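# Stack four numbered cartons on the pallet, largest lowest

## Task

Build a single straight column of the four identical cube cartons that sits entirely on the small square wooden pallet, with no bench item in contact with it. Each carton carries a number on its bottom face. The column must run from the highest number at the base to the lowest at the top, each carton smaller than the one beneath, and each must again stand on its numbered face. Tipping a carton over on the table to read its number and then turning it back is allowed. The stack must stay up without the robot, so release it and move the grippers away at the end.

## Robot and tools

Robot: two arms, left_arm and right_arm, each ending in a two-finger gripper. All printed poses share one scene frame: origin on the table top midway between the arms, +x out over the table, +z up, and left_arm on the +y side. The names left and right do not refer to image sides. Arm bases may be tilted, and mounting plates plus the metal frame behind the arms are fixed obstacles that count as part of the nearby arm in a "too close" message. Printed hand positions can be off, more so at long reach.

Gripper axes: fingers point along the gripper's own +z and close along its y. end_effector_position is the spot between the finger pads, about 1 cm short of the tips.

Row layout (used by both motion tools): 14 numbers, each from -1 to 1, always for both arms: dx, dy, dz, rx, ry, rz, opening for left_arm, then the same seven for right_arm. dx..rz are an offset, not a pose, expressed in that gripper's own axes; 1.0 equals 0.6 m of travel or 180 degrees of turn, and rx, ry, rz form a single rotation vector. Opening is absolute, not an offset: +1 is fully open (0.094 m), -1 closed.

execute_actions(actions): a list of actions run in sequence. Each action is up to 15 rows; each row lasts one control step (1/30 s), and if fewer than 15 rows are given the final row repeats. Every row in an action is an offset from the gripper's measured pose when that action began (for a call's first action, the last pose reported in the scene), not from the previous row. An empty list just returns the current state and images.

move(target, speed, blocking): target is one 14-number row, offsets taken from the pose in the latest result that showed one. Both grippers follow straight lines and finish together, over 0.5 to 10 s; anything longer is cut off at 10 s before arrival. Rotation takes the shorter direction. speed is the path's top speed in m/s, 0.002 to 0.5 (default 0.25), with turning capped at twice that in rad/s. Openings are sent when the move starts. Paths ignore obstacles and the other arm, grippers trail and may wander, and can overshoot the speed near full arm extension. Faster contact and aiming farther beyond a surface both push harder. With blocking=false the result arrives after 0.5 s while motion continues; check with wait(0), and call wait or stop before sending new rows or moves. The result adds a "move:" line giving the ending (done, off_target, moving, held, fault) and any limits, plus each gripper's distance from its target. If only one arm is named, the other finished fine. held means a safety check blocked that arm's final step; limits=paced means the sent pose was clipped; limits=held means some steps were blocked en route and the arm may then jump faster than speed.

wait(seconds): 0 to 10; the scene runs with each arm holding its last command, and returns early if a running move finishes. stop(): brakes a running move; braking needs room, more at speed, and fingers keep moving. zoom_image(camera, region): enlarges [x0, y0, x1, y1] pixels (origin top-left, at most 504 by 504) from cam_head_left or cam_head_right (896x504) or cam_left_wrist or cam_right_wrist (616x616). finished_scene(scene): pass the current scene number to end it for good; its result reports success and gives the following task. Replying without any tool call ends everything.

Controller behaviour: each step the commanded pose is limited to 70 mm and 16 degrees from the measured pose, then reached by damped inverse kinematics that favours position over orientation. After an action an arm only gets as far as its last clipped pose, so large offsets need several actions. Arms often settle a centimetre or more low, and repeated zero offsets can let them drift down; to hold an arm, send the correction back to its desired pose in the first call of a reply and zeros afterward, raising the aim if it still sags. "Hand target" lines show where the controller is currently steering each gripper. A "pose unreachable" line means the clearance check altered or blocked that arm's command. Joint limits (rad): waist ±2.880, shoulder 0 to 3.142, elbow 0 to 3.019, wrist pitch -1.693 to 1.571, wrist yaw ±1.571, wrist roll ±2.094.

Gripping: grip_measured is the finger opening on the command scale; the last Joint positions value is the opening in metres. Each gripper may read up to about 1 mm off, consistently. To hold something, command about 0.03 below grip_measured for a firm grasp, less for a gentle one. Pads apply roughly 50 to 62 N, less on very thin parts, with a brief spike at first contact.

Hazards: held items may be tugged and loose ones nudged unexpectedly. Anything leaving the table means failure. Avoid drops, slips, slams, hard impacts and strong pushes, and never let the arms collide or press on each other. Holding loads warms motors, even while you are composing a reply; MOTOR HOT appears from 85 °C and at 100 °C that arm goes limp with an OVER-TEMPERATURE FAULT. Any FAULT stop can cut short a wait, move or action. The robot keeps executing its last command while you think. Quicker, smoother, lower-effort work is preferred.

Each tool is called after ">>>" as name([rows], argument=value, ...), one row to a line, values as JSON.

## Session

>>> execute_actions(actions=[])

Scene clock: 0.00 s.
left_arm: end_effector_position=(+0.3355, +0.4130, +0.2795) grip_measured=+1.000 end_effector_quat_wxyz=(+0.034, +0.874, -0.471, +0.115) | right_arm: end_effector_position=(+0.4737, +0.1345, +0.2170) grip_measured=+1.000 end_effector_quat_wxyz=(-0.309, -0.165, +0.755, +0.554)
Joint positions: left_arm=[ 0.034  0.503  0.841 -1.305  0.002 -2.039  0.094] | right_arm=[ 0.693  2.13   2.035 -1.453 -0.925  0.11   0.094]
Joint velocities: left_arm=[ 0.005 -0.015 -0.007 -0.017 -0.022 -0.081  0.   ] | right_arm=[ 0.015 -0.005 -0.012 -0.002  0.007  0.066  0.   ]
Hand target (left_arm): +0.343, +0.416, +0.290; +0.026, +0.874, -0.469, +0.126
Hand target (right_arm): +0.480, +0.135, +0.220; -0.301, -0.167, +0.756, +0.557

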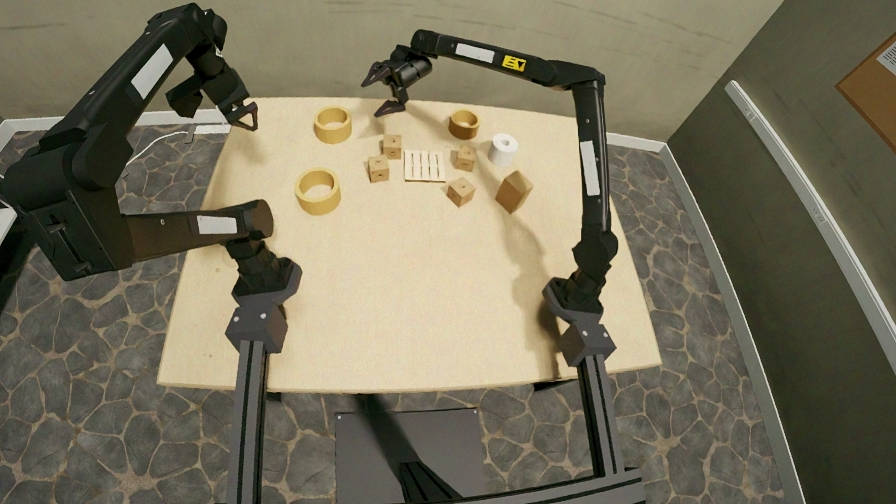

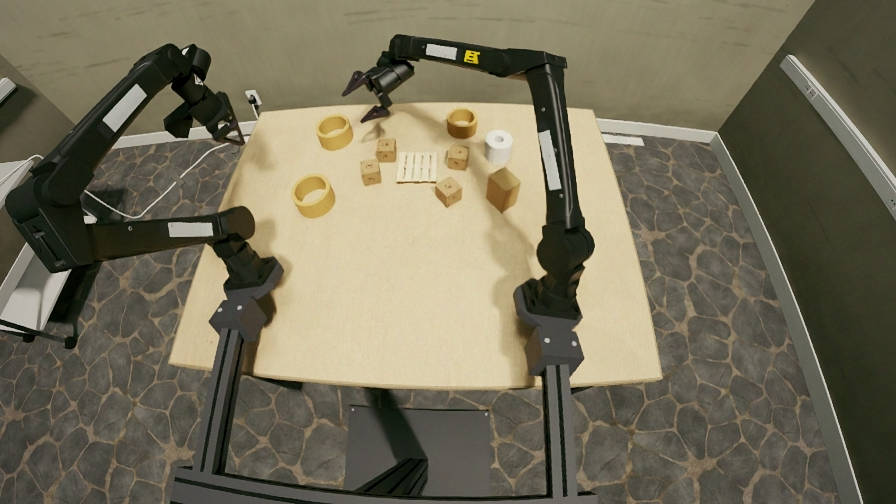

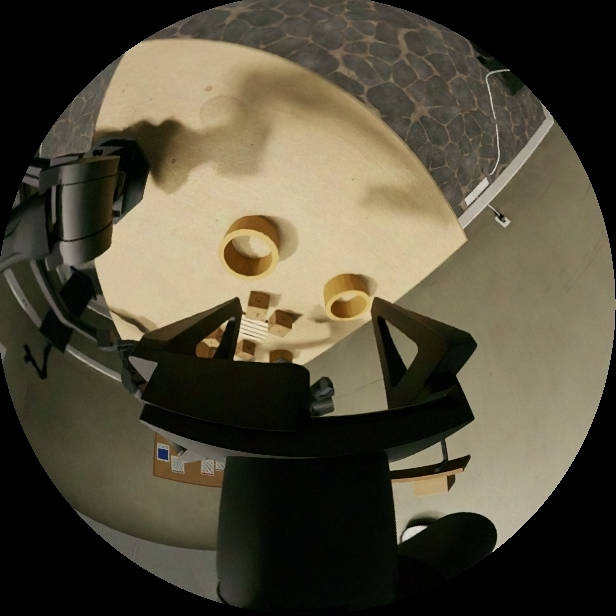

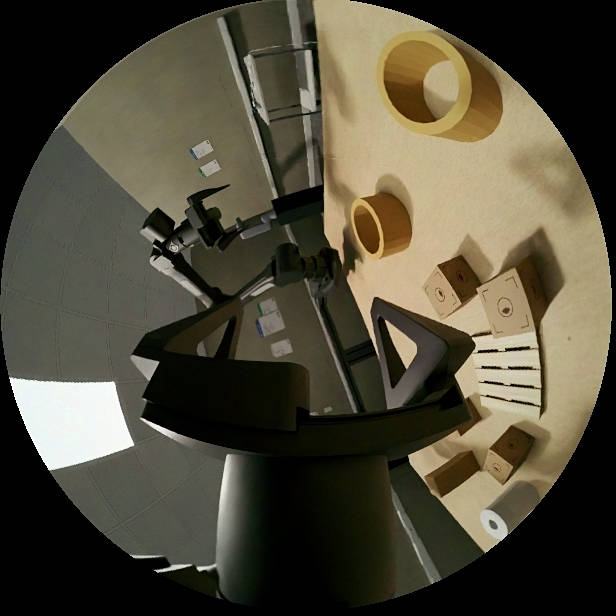

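>>> move(target=[0,0,0,0,0,0,1,0.533,-0.176,-0.07,0.384,-0.214,0.115,1])

>>> zoom_image(camera="cam_head_left", region=[280,60,580,240])

Scene clock: 4.20 s.
left_arm: end_effector_position=(+0.3344, +0.4126, +0.2780) grip_measured=+1.000 end_effector_quat_wxyz=(+0.035, +0.874, -0.471, +0.113) | right_arm: end_effector_position=(+0.2492, -0.1191, +0.2067) grip_measured=+1.000 end_effector_quat_wxyz=(-0.004, -0.008, +1.000, -0.007)
Joint positions: left_arm=[ 0.034  0.503  0.838 -1.305  0.002 -2.039  0.094] | right_arm=[ 1.102  1.274  0.921 -1.22   0.488  1.051  0.094]
Joint velocities: left_arm=[ 0.005 -0.005  0.002 -0.002  0.037  0.037  0.   ] | right_arm=[ 0.015 -0.015 -0.002  0.012  0.007 -0.007  0.   ]
Hand target (left_arm): +0.335, +0.413, +0.280; +0.034, +0.874, -0.471, +0.115
Hand target (right_arm): +0.246, -0.122, +0.210; -0.002, -0.003, +1.000, -0.005
Off the commanded pose (left_arm): 0.002 m, 0 deg.
Off the commanded pose (right_arm): 0.010 m, 1 deg.
move: done

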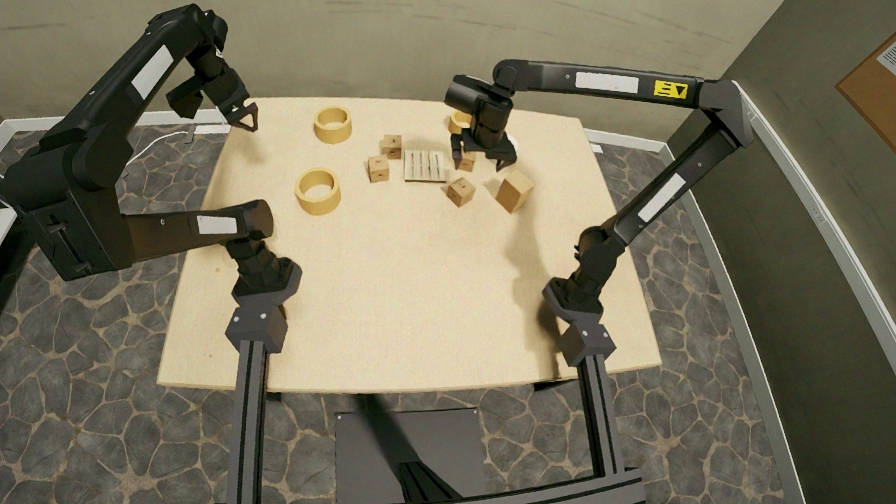

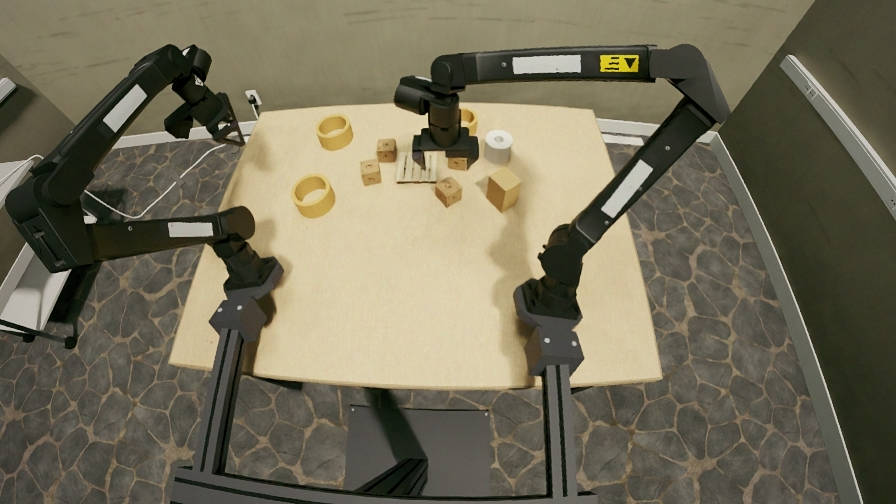

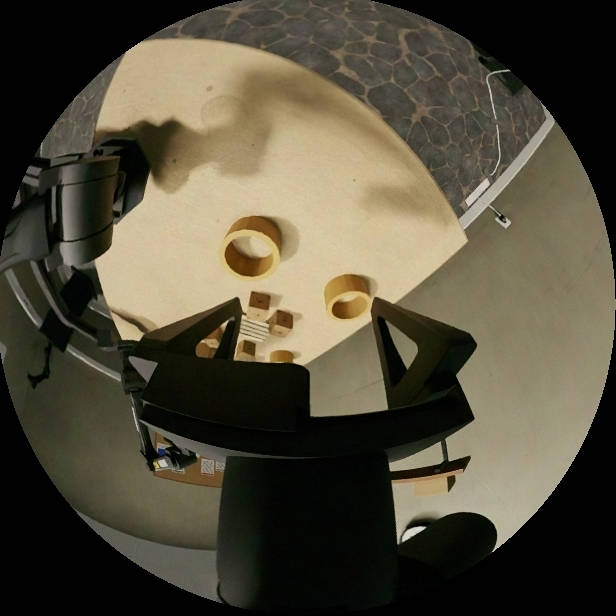

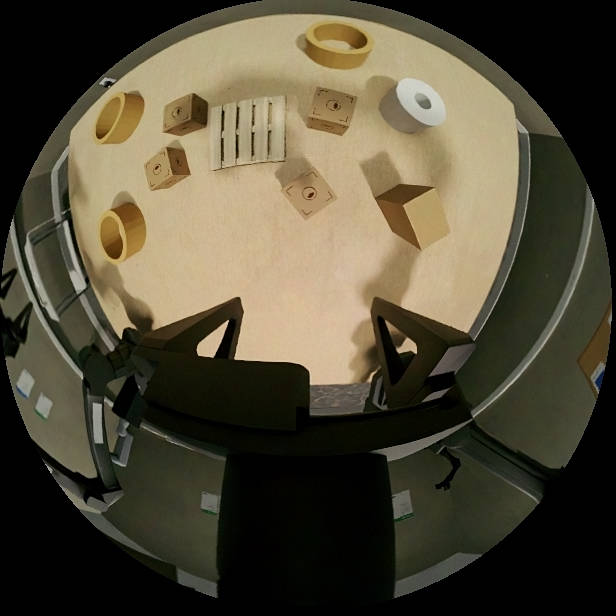

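Region (280, 60, 580, 240) of cam_head_left's 896x504 image, scaled by 1.680, with more detail than that image has; it fills the top 302 rows of this view, and the rest is white.

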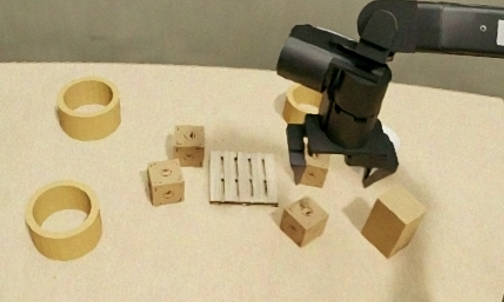

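>>> move(target=[0,0,0,0,0,0.9,1,-0.143,0,0.17,0,0,-0.2,1], speed=0.5)

Scene clock: 8.33 s.
left_arm: end_effector_position=(+0.3333, +0.4110, +0.2765) grip_measured=+1.000 end_effector_quat_wxyz=(+0.104, +0.324, +0.939, -0.054) | right_arm: end_effector_position=(+0.3218, -0.1237, +0.1087) grip_measured=+1.000 end_effector_quat_wxyz=(-0.009, -0.319, +0.948, -0.004)
Joint positions: left_arm=[ 0.025  0.503  0.833 -1.305 -0.003  0.772  0.094] | right_arm=[ 0.824  1.441  0.921 -0.912  0.463  0.106  0.094]
Joint velocities: left_arm=[ 0.005 -0.015 -0.012 -0.002  0.022 -0.022  0.   ] | right_arm=[-0.015 -0.015 -0.007 -0.002  0.051 -0.037  0.   ]
Hand target (left_arm): +0.334, +0.413, +0.278; +0.106, +0.328, +0.937, -0.052
Hand target (right_arm): +0.335, -0.119, +0.107; -0.005, -0.316, +0.949, -0.002
Off the commanded pose (left_arm): 0.002 m, 1 deg.
Off the commanded pose (right_arm): 0.014 m, 0 deg.
move: off_target (right_arm)

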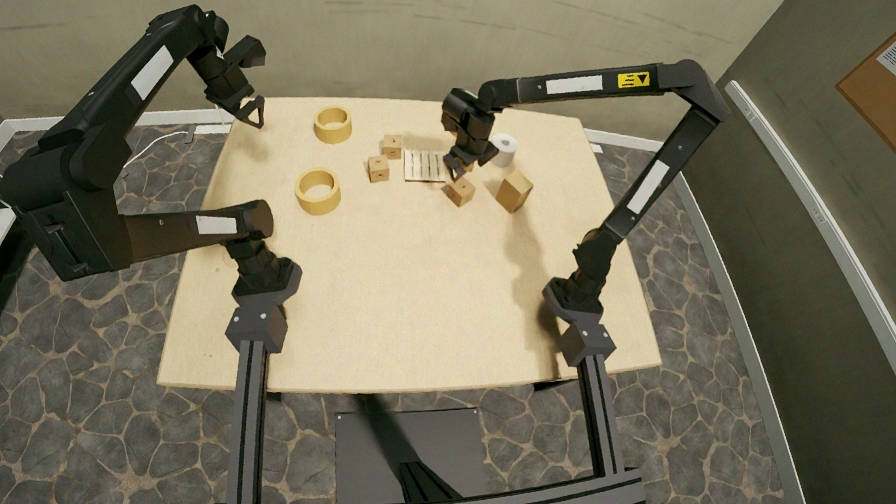

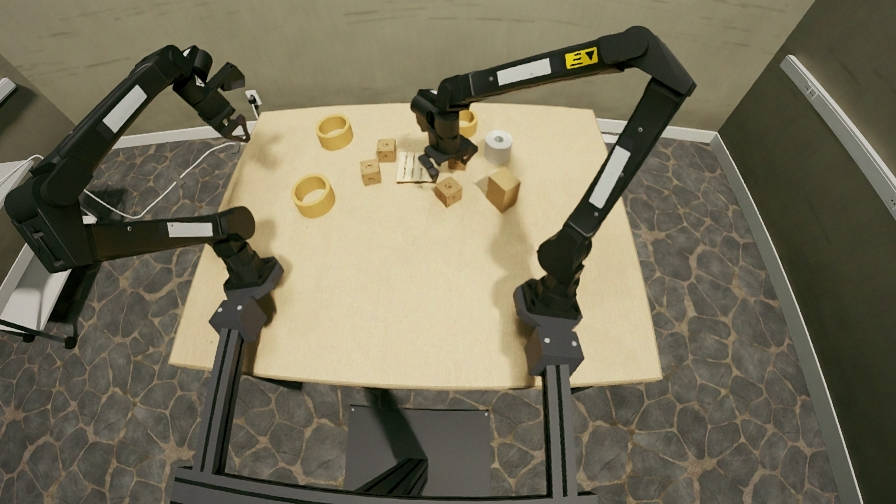

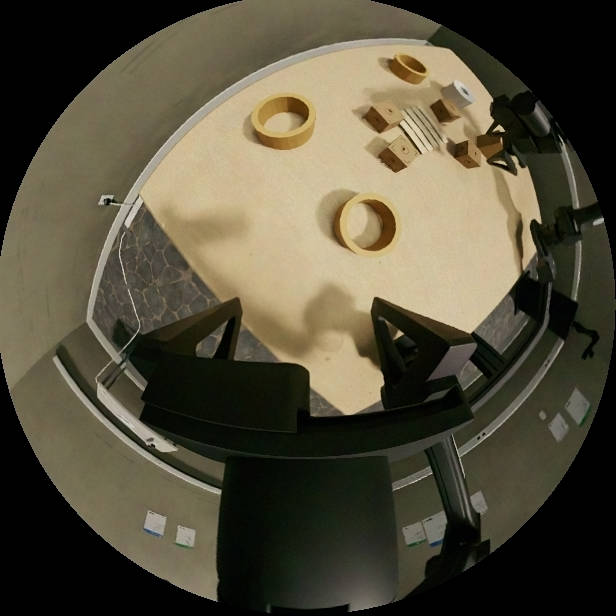

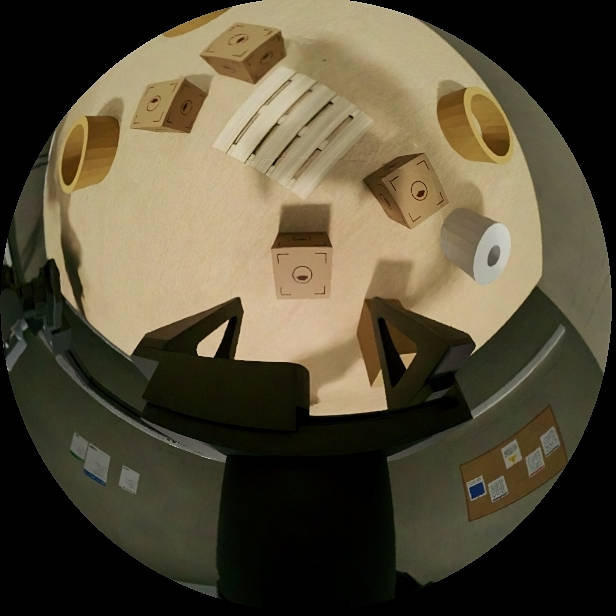

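>>> move(target=[0,0,0.15,0,-0.3,0,1,-0.012,0.006,0.125,0,0,0,1], speed=0.15)

Scene clock: 12.33 s.
left_arm: end_effector_position=(+0.3479, +0.3934, +0.1891) grip_measured=+1.000 end_effector_quat_wxyz=(+0.520, +0.267, +0.787, -0.197) | right_arm: end_effector_position=(+0.3306, -0.1125, +0.0475) grip_measured=+1.000 end_effector_quat_wxyz=(+0.004, -0.314, +0.949, +0.002)
Joint positions: left_arm=[ 0.647  0.534  0.262 -0.188  1.2    0.847  0.094] | right_arm=[ 0.761  1.566  0.89  -0.694  0.451  0.033  0.094]
Joint velocities: left_arm=[-0.015 -0.005 -0.007  0.017 -0.051 -0.022  0.   ] | right_arm=[-0.015 -0.015 -0.012  0.007 -0.095 -0.051  0.   ]
Hand target (left_arm): +0.349, +0.396, +0.189; +0.521, +0.261, +0.788, -0.197
Hand target (right_arm): +0.325, -0.118, +0.035; -0.009, -0.319, +0.948, -0.003
Off the commanded pose (left_arm): 0.002 m, 0 deg.
Off the commanded pose (right_arm): 0.016 m, 2 deg.
move: off_target (right_arm)

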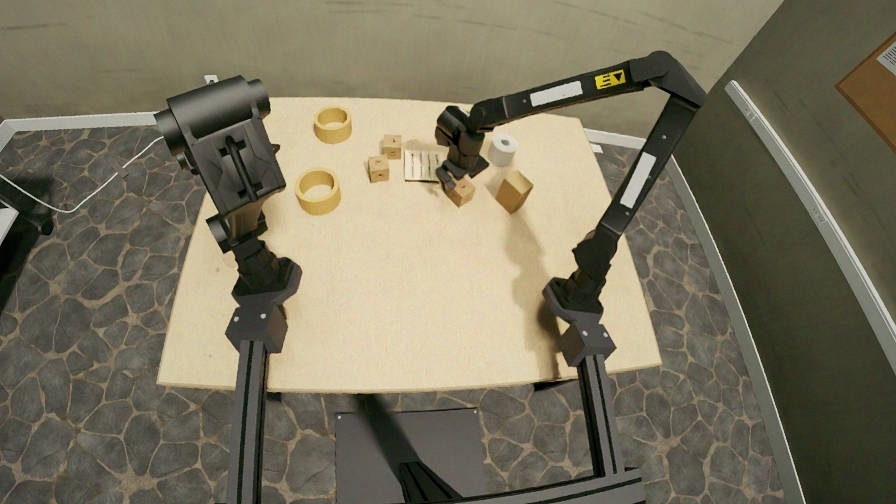

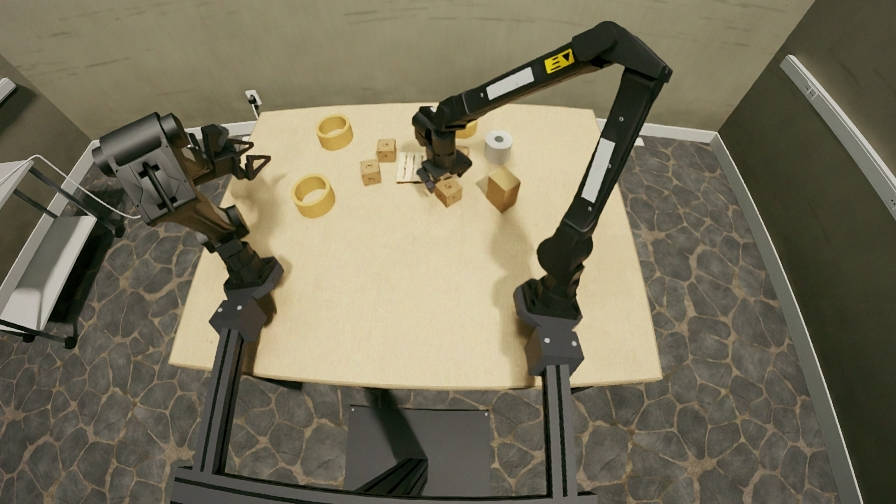

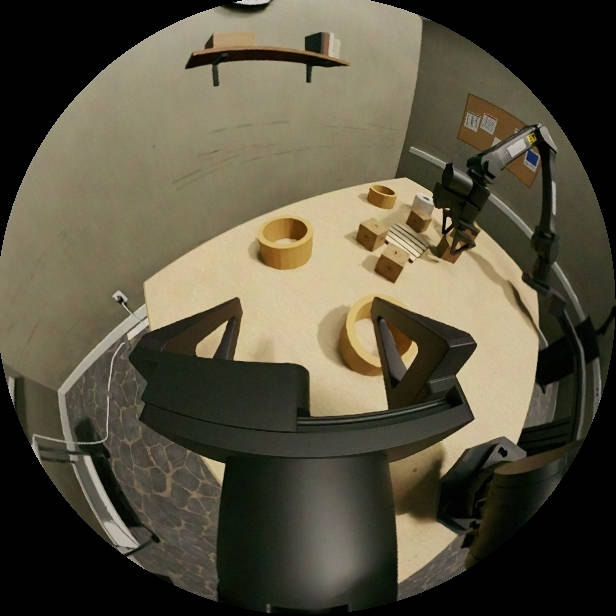

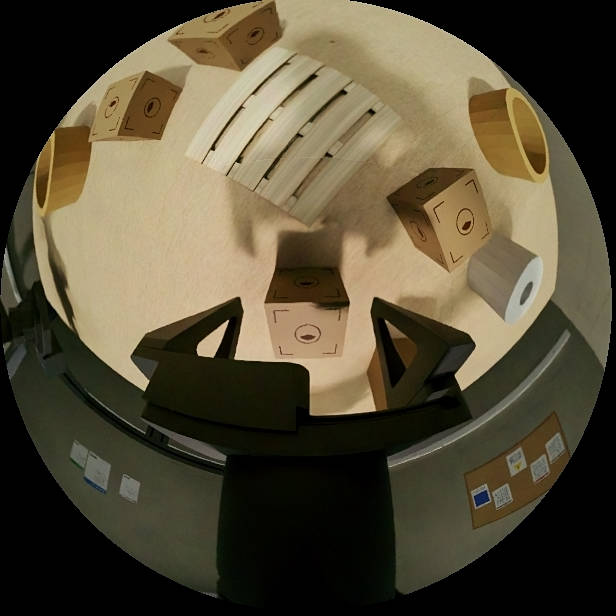

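>>> move(target=[0,0,0,0,0,0,1,0.04,0,0.045,0,0,0,1], speed=0.06)

>>> move(target=[0,0,0,0,0,0,1,0,0,0,0,0,0,0])

Scene clock: 13.57 s.
left_arm: end_effector_position=(+0.3480, +0.3935, +0.1892) grip_measured=+1.000 end_effector_quat_wxyz=(+0.520, +0.266, +0.788, -0.198) | right_arm: end_effector_position=(+0.3144, -0.1218, +0.0287) grip_measured=+1.000 end_effector_quat_wxyz=(+0.012, -0.310, +0.951, +0.005)
Joint positions: left_arm=[ 0.647  0.534  0.262 -0.187  1.2    0.841  0.094] | right_arm=[ 0.746  1.566  0.812 -0.591  0.446  0.016  0.094]
Joint velocities: left_arm=[-0.015 -0.005  0.022 -0.007 -0.066  0.022  0.   ] | right_arm=[-0.005  0.005 -0.012 -0.002 -0.022  0.007  0.   ]
Hand target (left_arm): +0.348, +0.393, +0.189; +0.520, +0.267, +0.787, -0.197
Hand target (right_arm): +0.312, -0.127, +0.020; +0.004, -0.314, +0.949, +0.002
Off the commanded pose (left_arm): 0.000 m, 0 deg.
Off the commanded pose (right_arm): 0.010 m, 1 deg.
move: done

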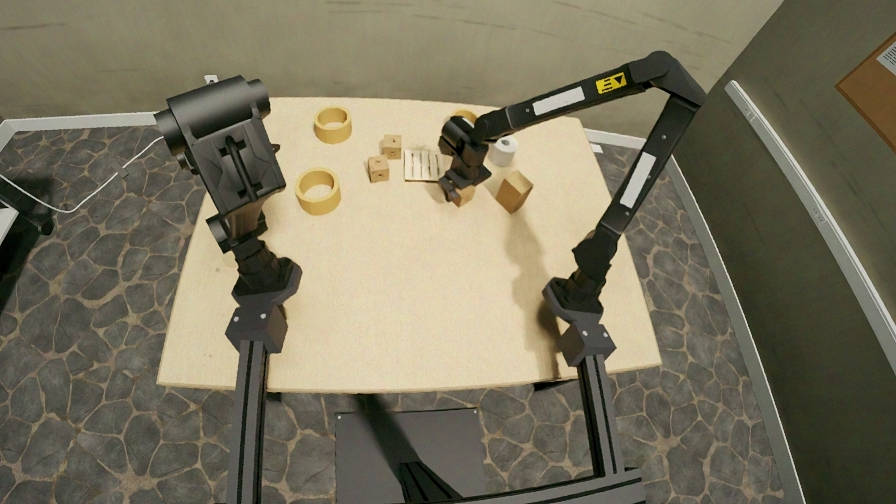

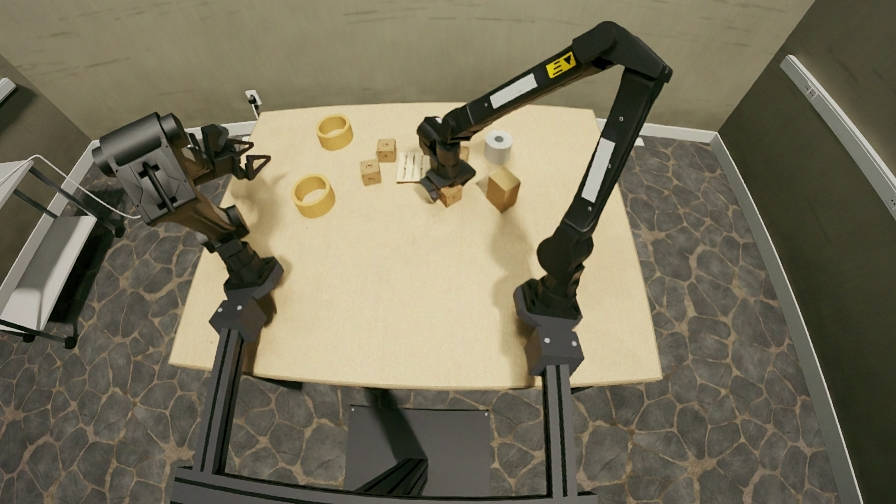

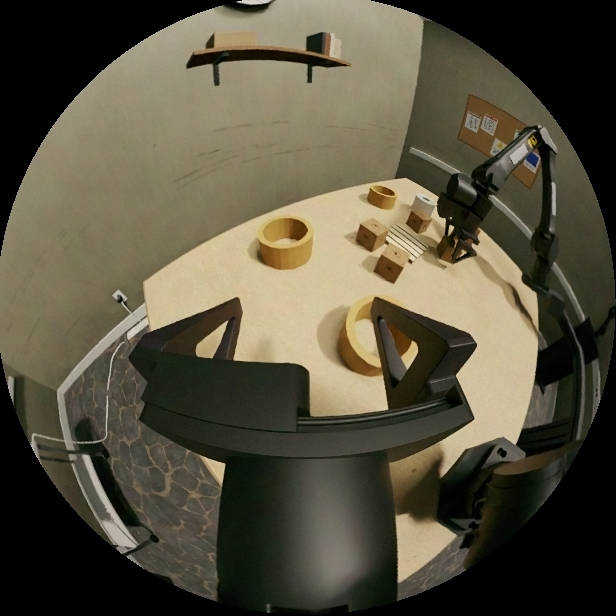

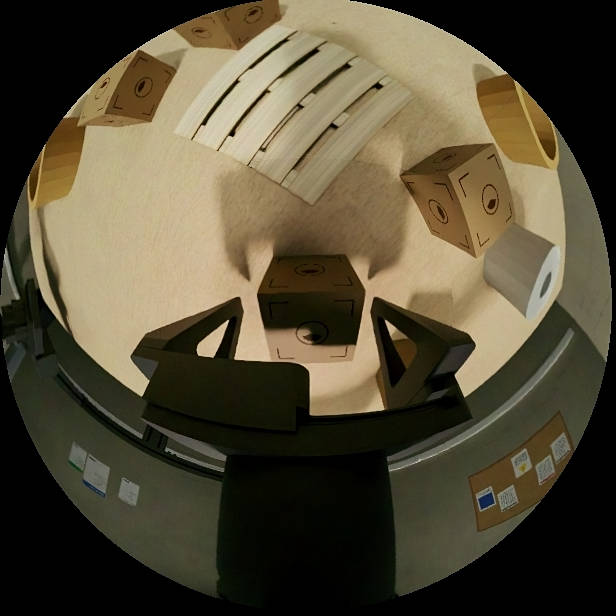

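Scene clock: 14.07 s.
left_arm: end_effector_position=(+0.3480, +0.3935, +0.1892) grip_measured=+1.000 end_effector_quat_wxyz=(+0.520, +0.266, +0.788, -0.198) | right_arm: end_effector_position=(+0.3144, -0.1218, +0.0287) grip_measured=+0.128 end_effector_quat_wxyz=(+0.012, -0.310, +0.951, +0.005)
Joint positions: left_arm=[ 0.647  0.534  0.262 -0.187  1.2    0.841  0.094] | right_arm=[ 0.746  1.566  0.812 -0.591  0.446  0.016  0.053]
Joint velocities: left_arm=[-0.005  0.005 -0.007 -0.002 -0.037  0.066  0.   ] | right_arm=[ 0.005 -0.015 -0.002 -0.002 -0.037  0.007  0.   ]
Hand target (left_arm): +0.348, +0.394, +0.189; +0.520, +0.266, +0.788, -0.198
Hand target (right_arm): +0.314, -0.122, +0.029; +0.012, -0.310, +0.951, +0.005
Off the commanded pose (left_arm): 0.000 m, 0 deg.
Off the commanded pose (right_arm): 0.000 m, 0 deg.
move: done

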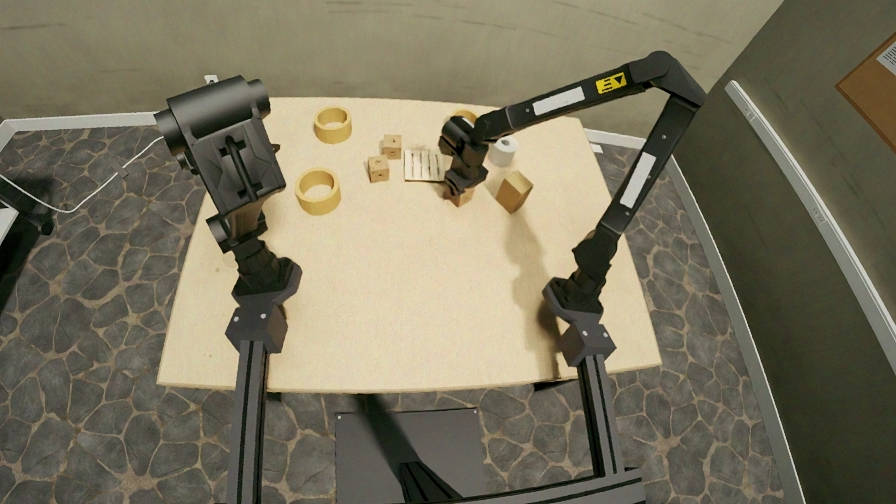

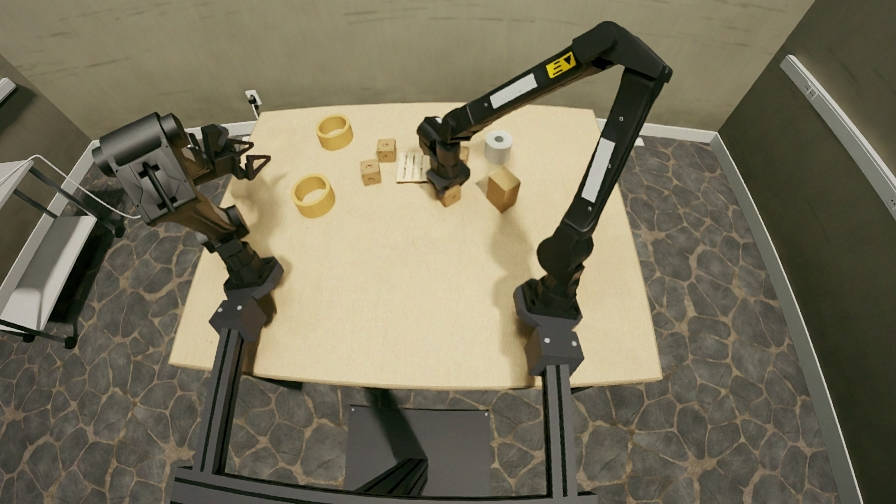

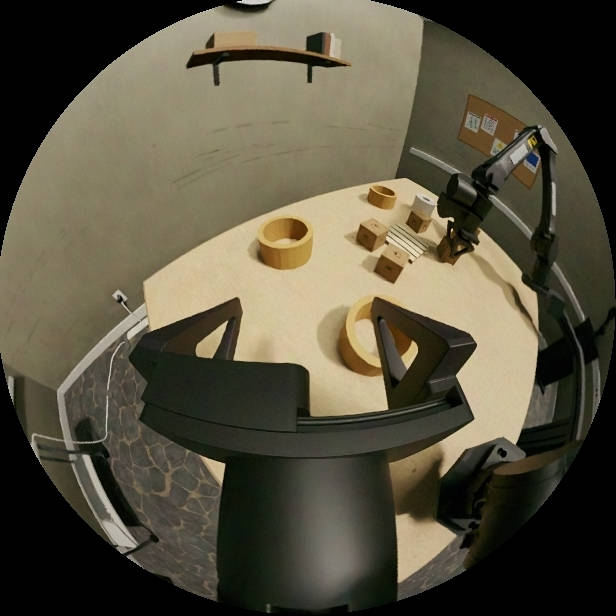

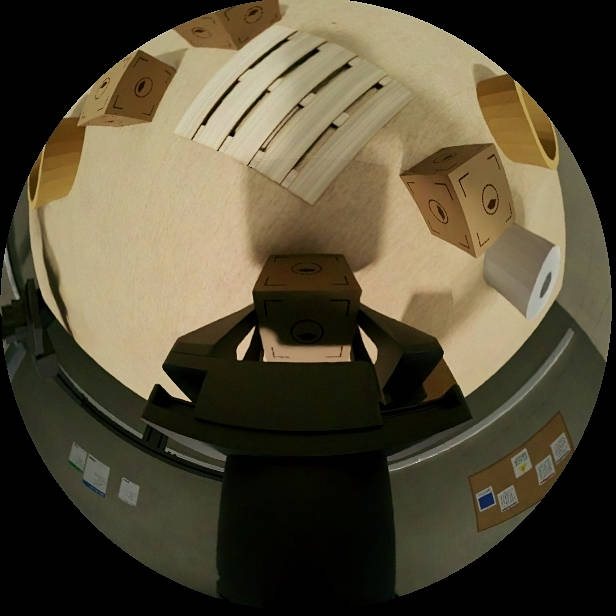

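>>> move(target=[0,0,0,0,0,0,1,0,0,-0.3,0,0,-0.25,0.09])

>>> move(target=[0,0,0,0,0,0,1,-0.25,0,0,0,-0.42,0,0.09], speed=0.4)

>>> zoom_image(camera="cam_left_wrist", region=[350,80,550,280])

Scene clock: 16.57 s.
left_arm: end_effector_position=(+0.3480, +0.3935, +0.1892) grip_measured=+1.000 end_effector_quat_wxyz=(+0.520, +0.266, +0.788, -0.198) | right_arm: end_effector_position=(+0.2934, -0.1332, +0.1873) grip_measured=+0.127 end_effector_quat_wxyz=(-0.013, -0.650, +0.760, -0.007)
Joint positions: left_arm=[ 0.647  0.534  0.262 -0.187  1.2    0.841  0.094] | right_arm=[ 0.962  1.299  0.954 -1.168  0.488 -0.501  0.053]
Joint velocities: left_arm=[ 0.005  0.005  0.012  0.007 -0.007  0.022  0.   ] | right_arm=[ 0.015 -0.005  0.007 -0.012 -0.066 -0.051 -0.001]
Hand target (left_arm): +0.348, +0.394, +0.189; +0.520, +0.266, +0.788, -0.198
Hand target (right_arm): +0.308, -0.125, +0.207; +0.011, -0.651, +0.759, -0.002
Off the commanded pose (left_arm): 0.000 m, 0 deg.
Off the commanded pose (right_arm): 0.029 m, 3 deg.
move: off_target (right_arm)

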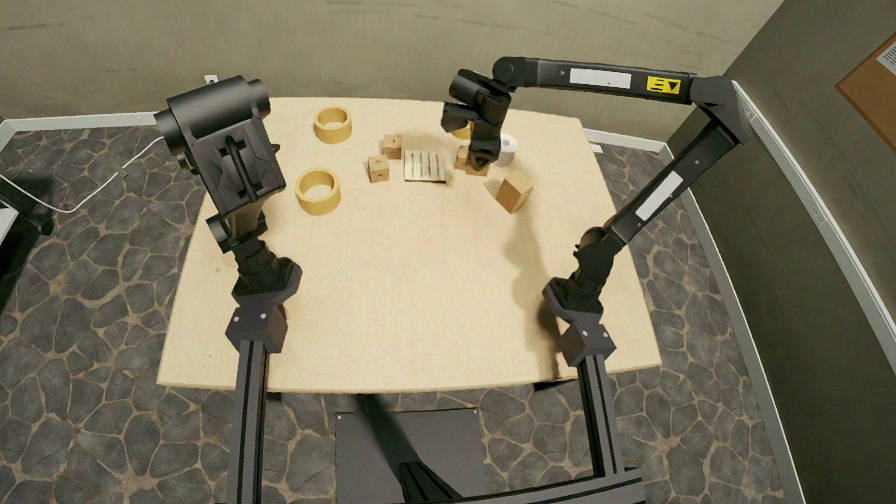

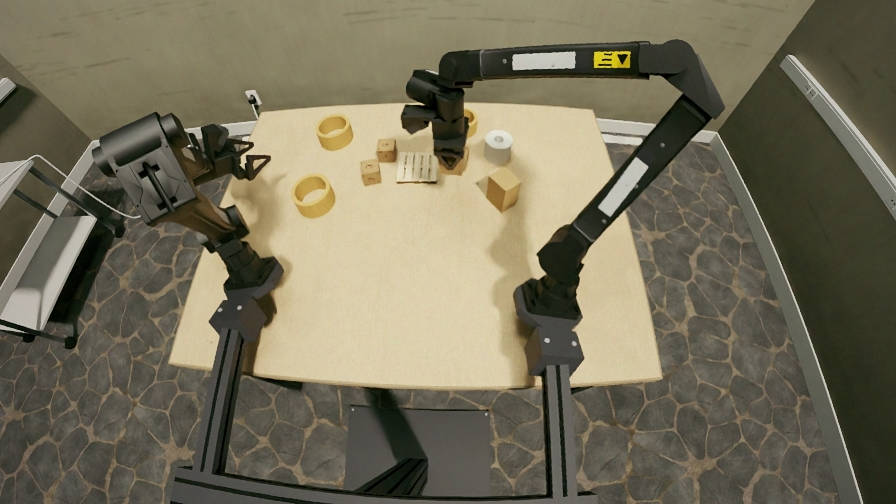

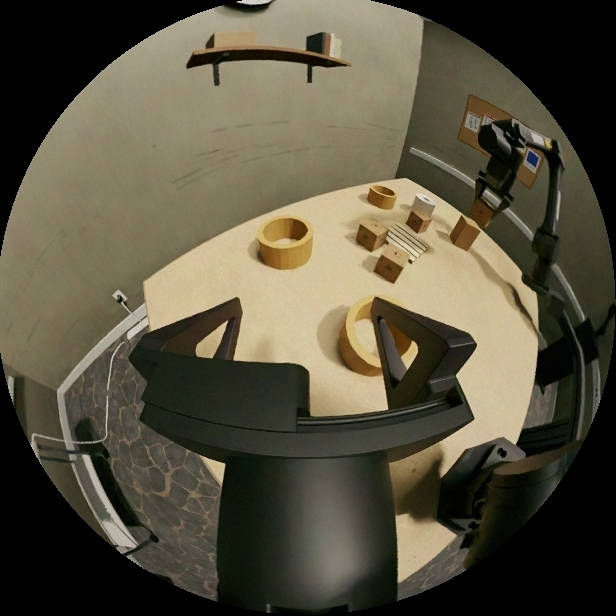

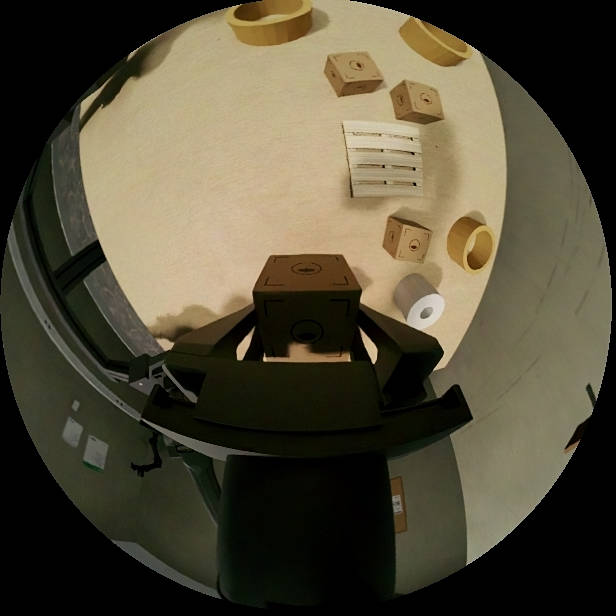

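Scene clock: 18.77 s.
left_arm: end_effector_position=(+0.3480, +0.3935, +0.1892) grip_measured=+1.000 end_effector_quat_wxyz=(+0.520, +0.266, +0.788, -0.198) | right_arm: end_effector_position=(+0.3155, +0.0177, +0.1909) grip_measured=+0.127 end_effector_quat_wxyz=(-0.462, +0.530, -0.595, -0.391)
Joint positions: left_arm=[ 0.647  0.534  0.262 -0.187  1.2    0.841  0.094] | right_arm=[ 0.777  1.388  0.574  0.362 -0.482 -0.745  0.053]
Joint velocities: left_arm=[ 0.005 -0.024  0.002 -0.012  0.037 -0.037  0.   ] | right_arm=[ 0.005 -0.015  0.002  0.002 -0.007  0.007 -0.001]
Hand target (left_arm): +0.348, +0.394, +0.189; +0.520, +0.266, +0.788, -0.198
Hand target (right_arm): +0.317, +0.015, +0.185; +0.458, -0.523, +0.602, +0.393
Off the commanded pose (left_arm): 0.000 m, 0 deg.
Off the commanded pose (right_arm): 0.009 m, 2 deg.
move: done

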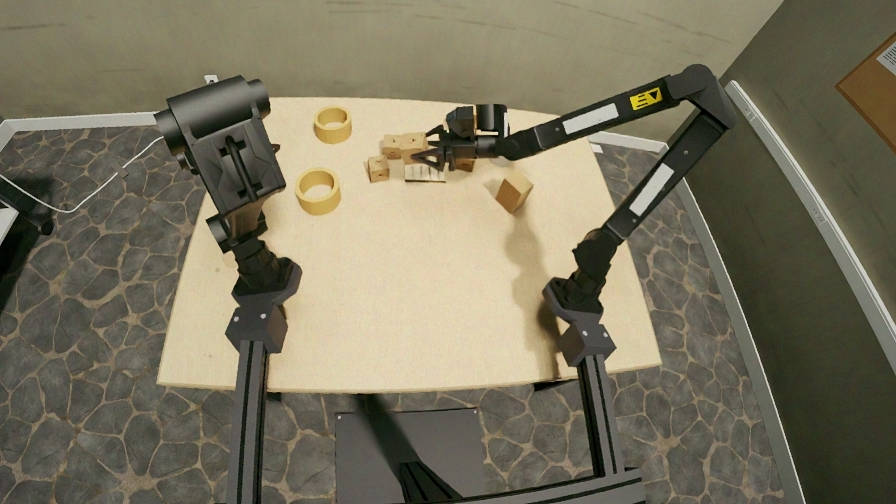

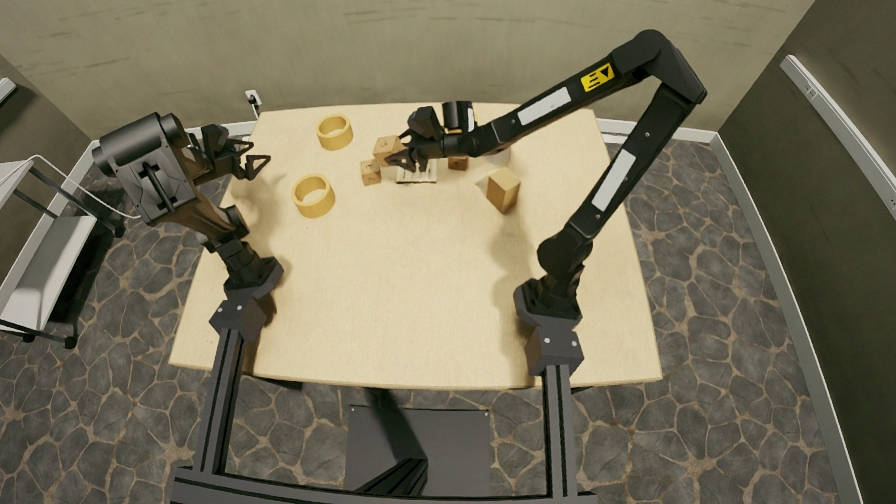

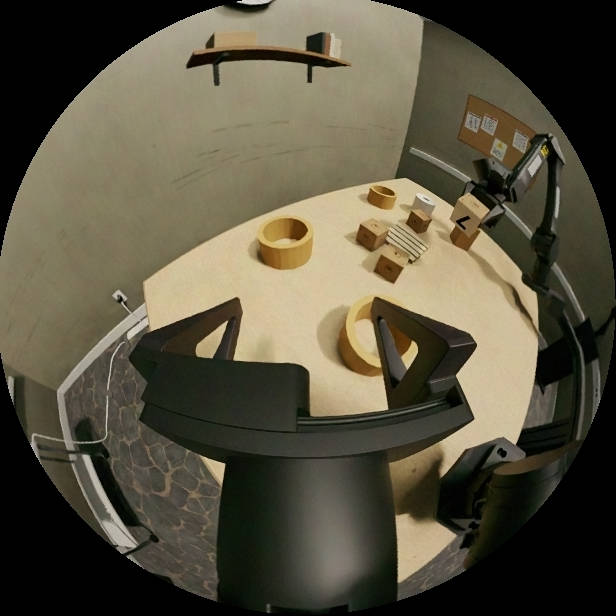

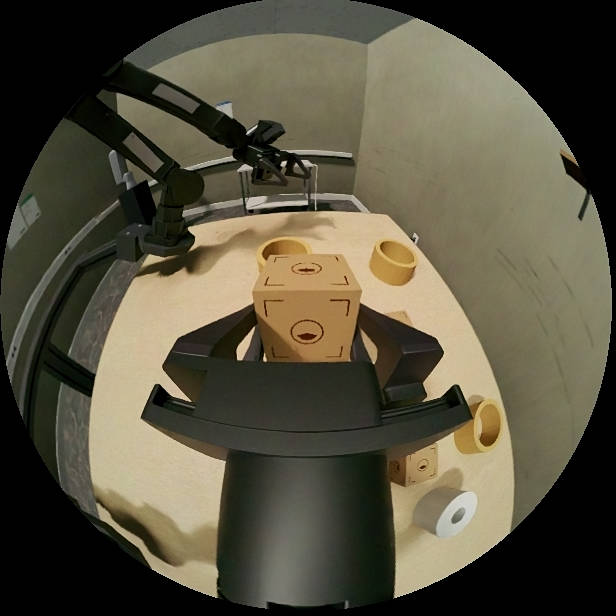

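Region (350, 80, 550, 280) of cam_left_wrist's 616x616 image, scaled by 2.520, with more detail than that image has.

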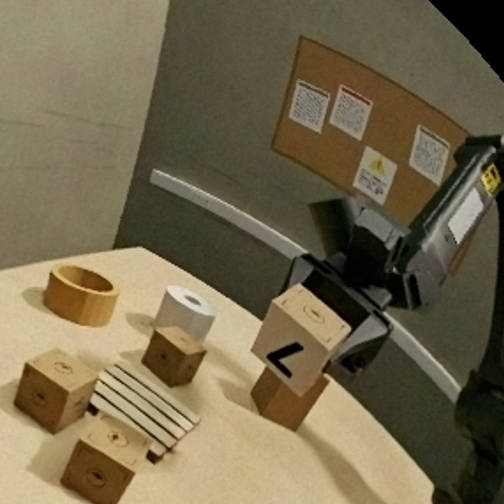

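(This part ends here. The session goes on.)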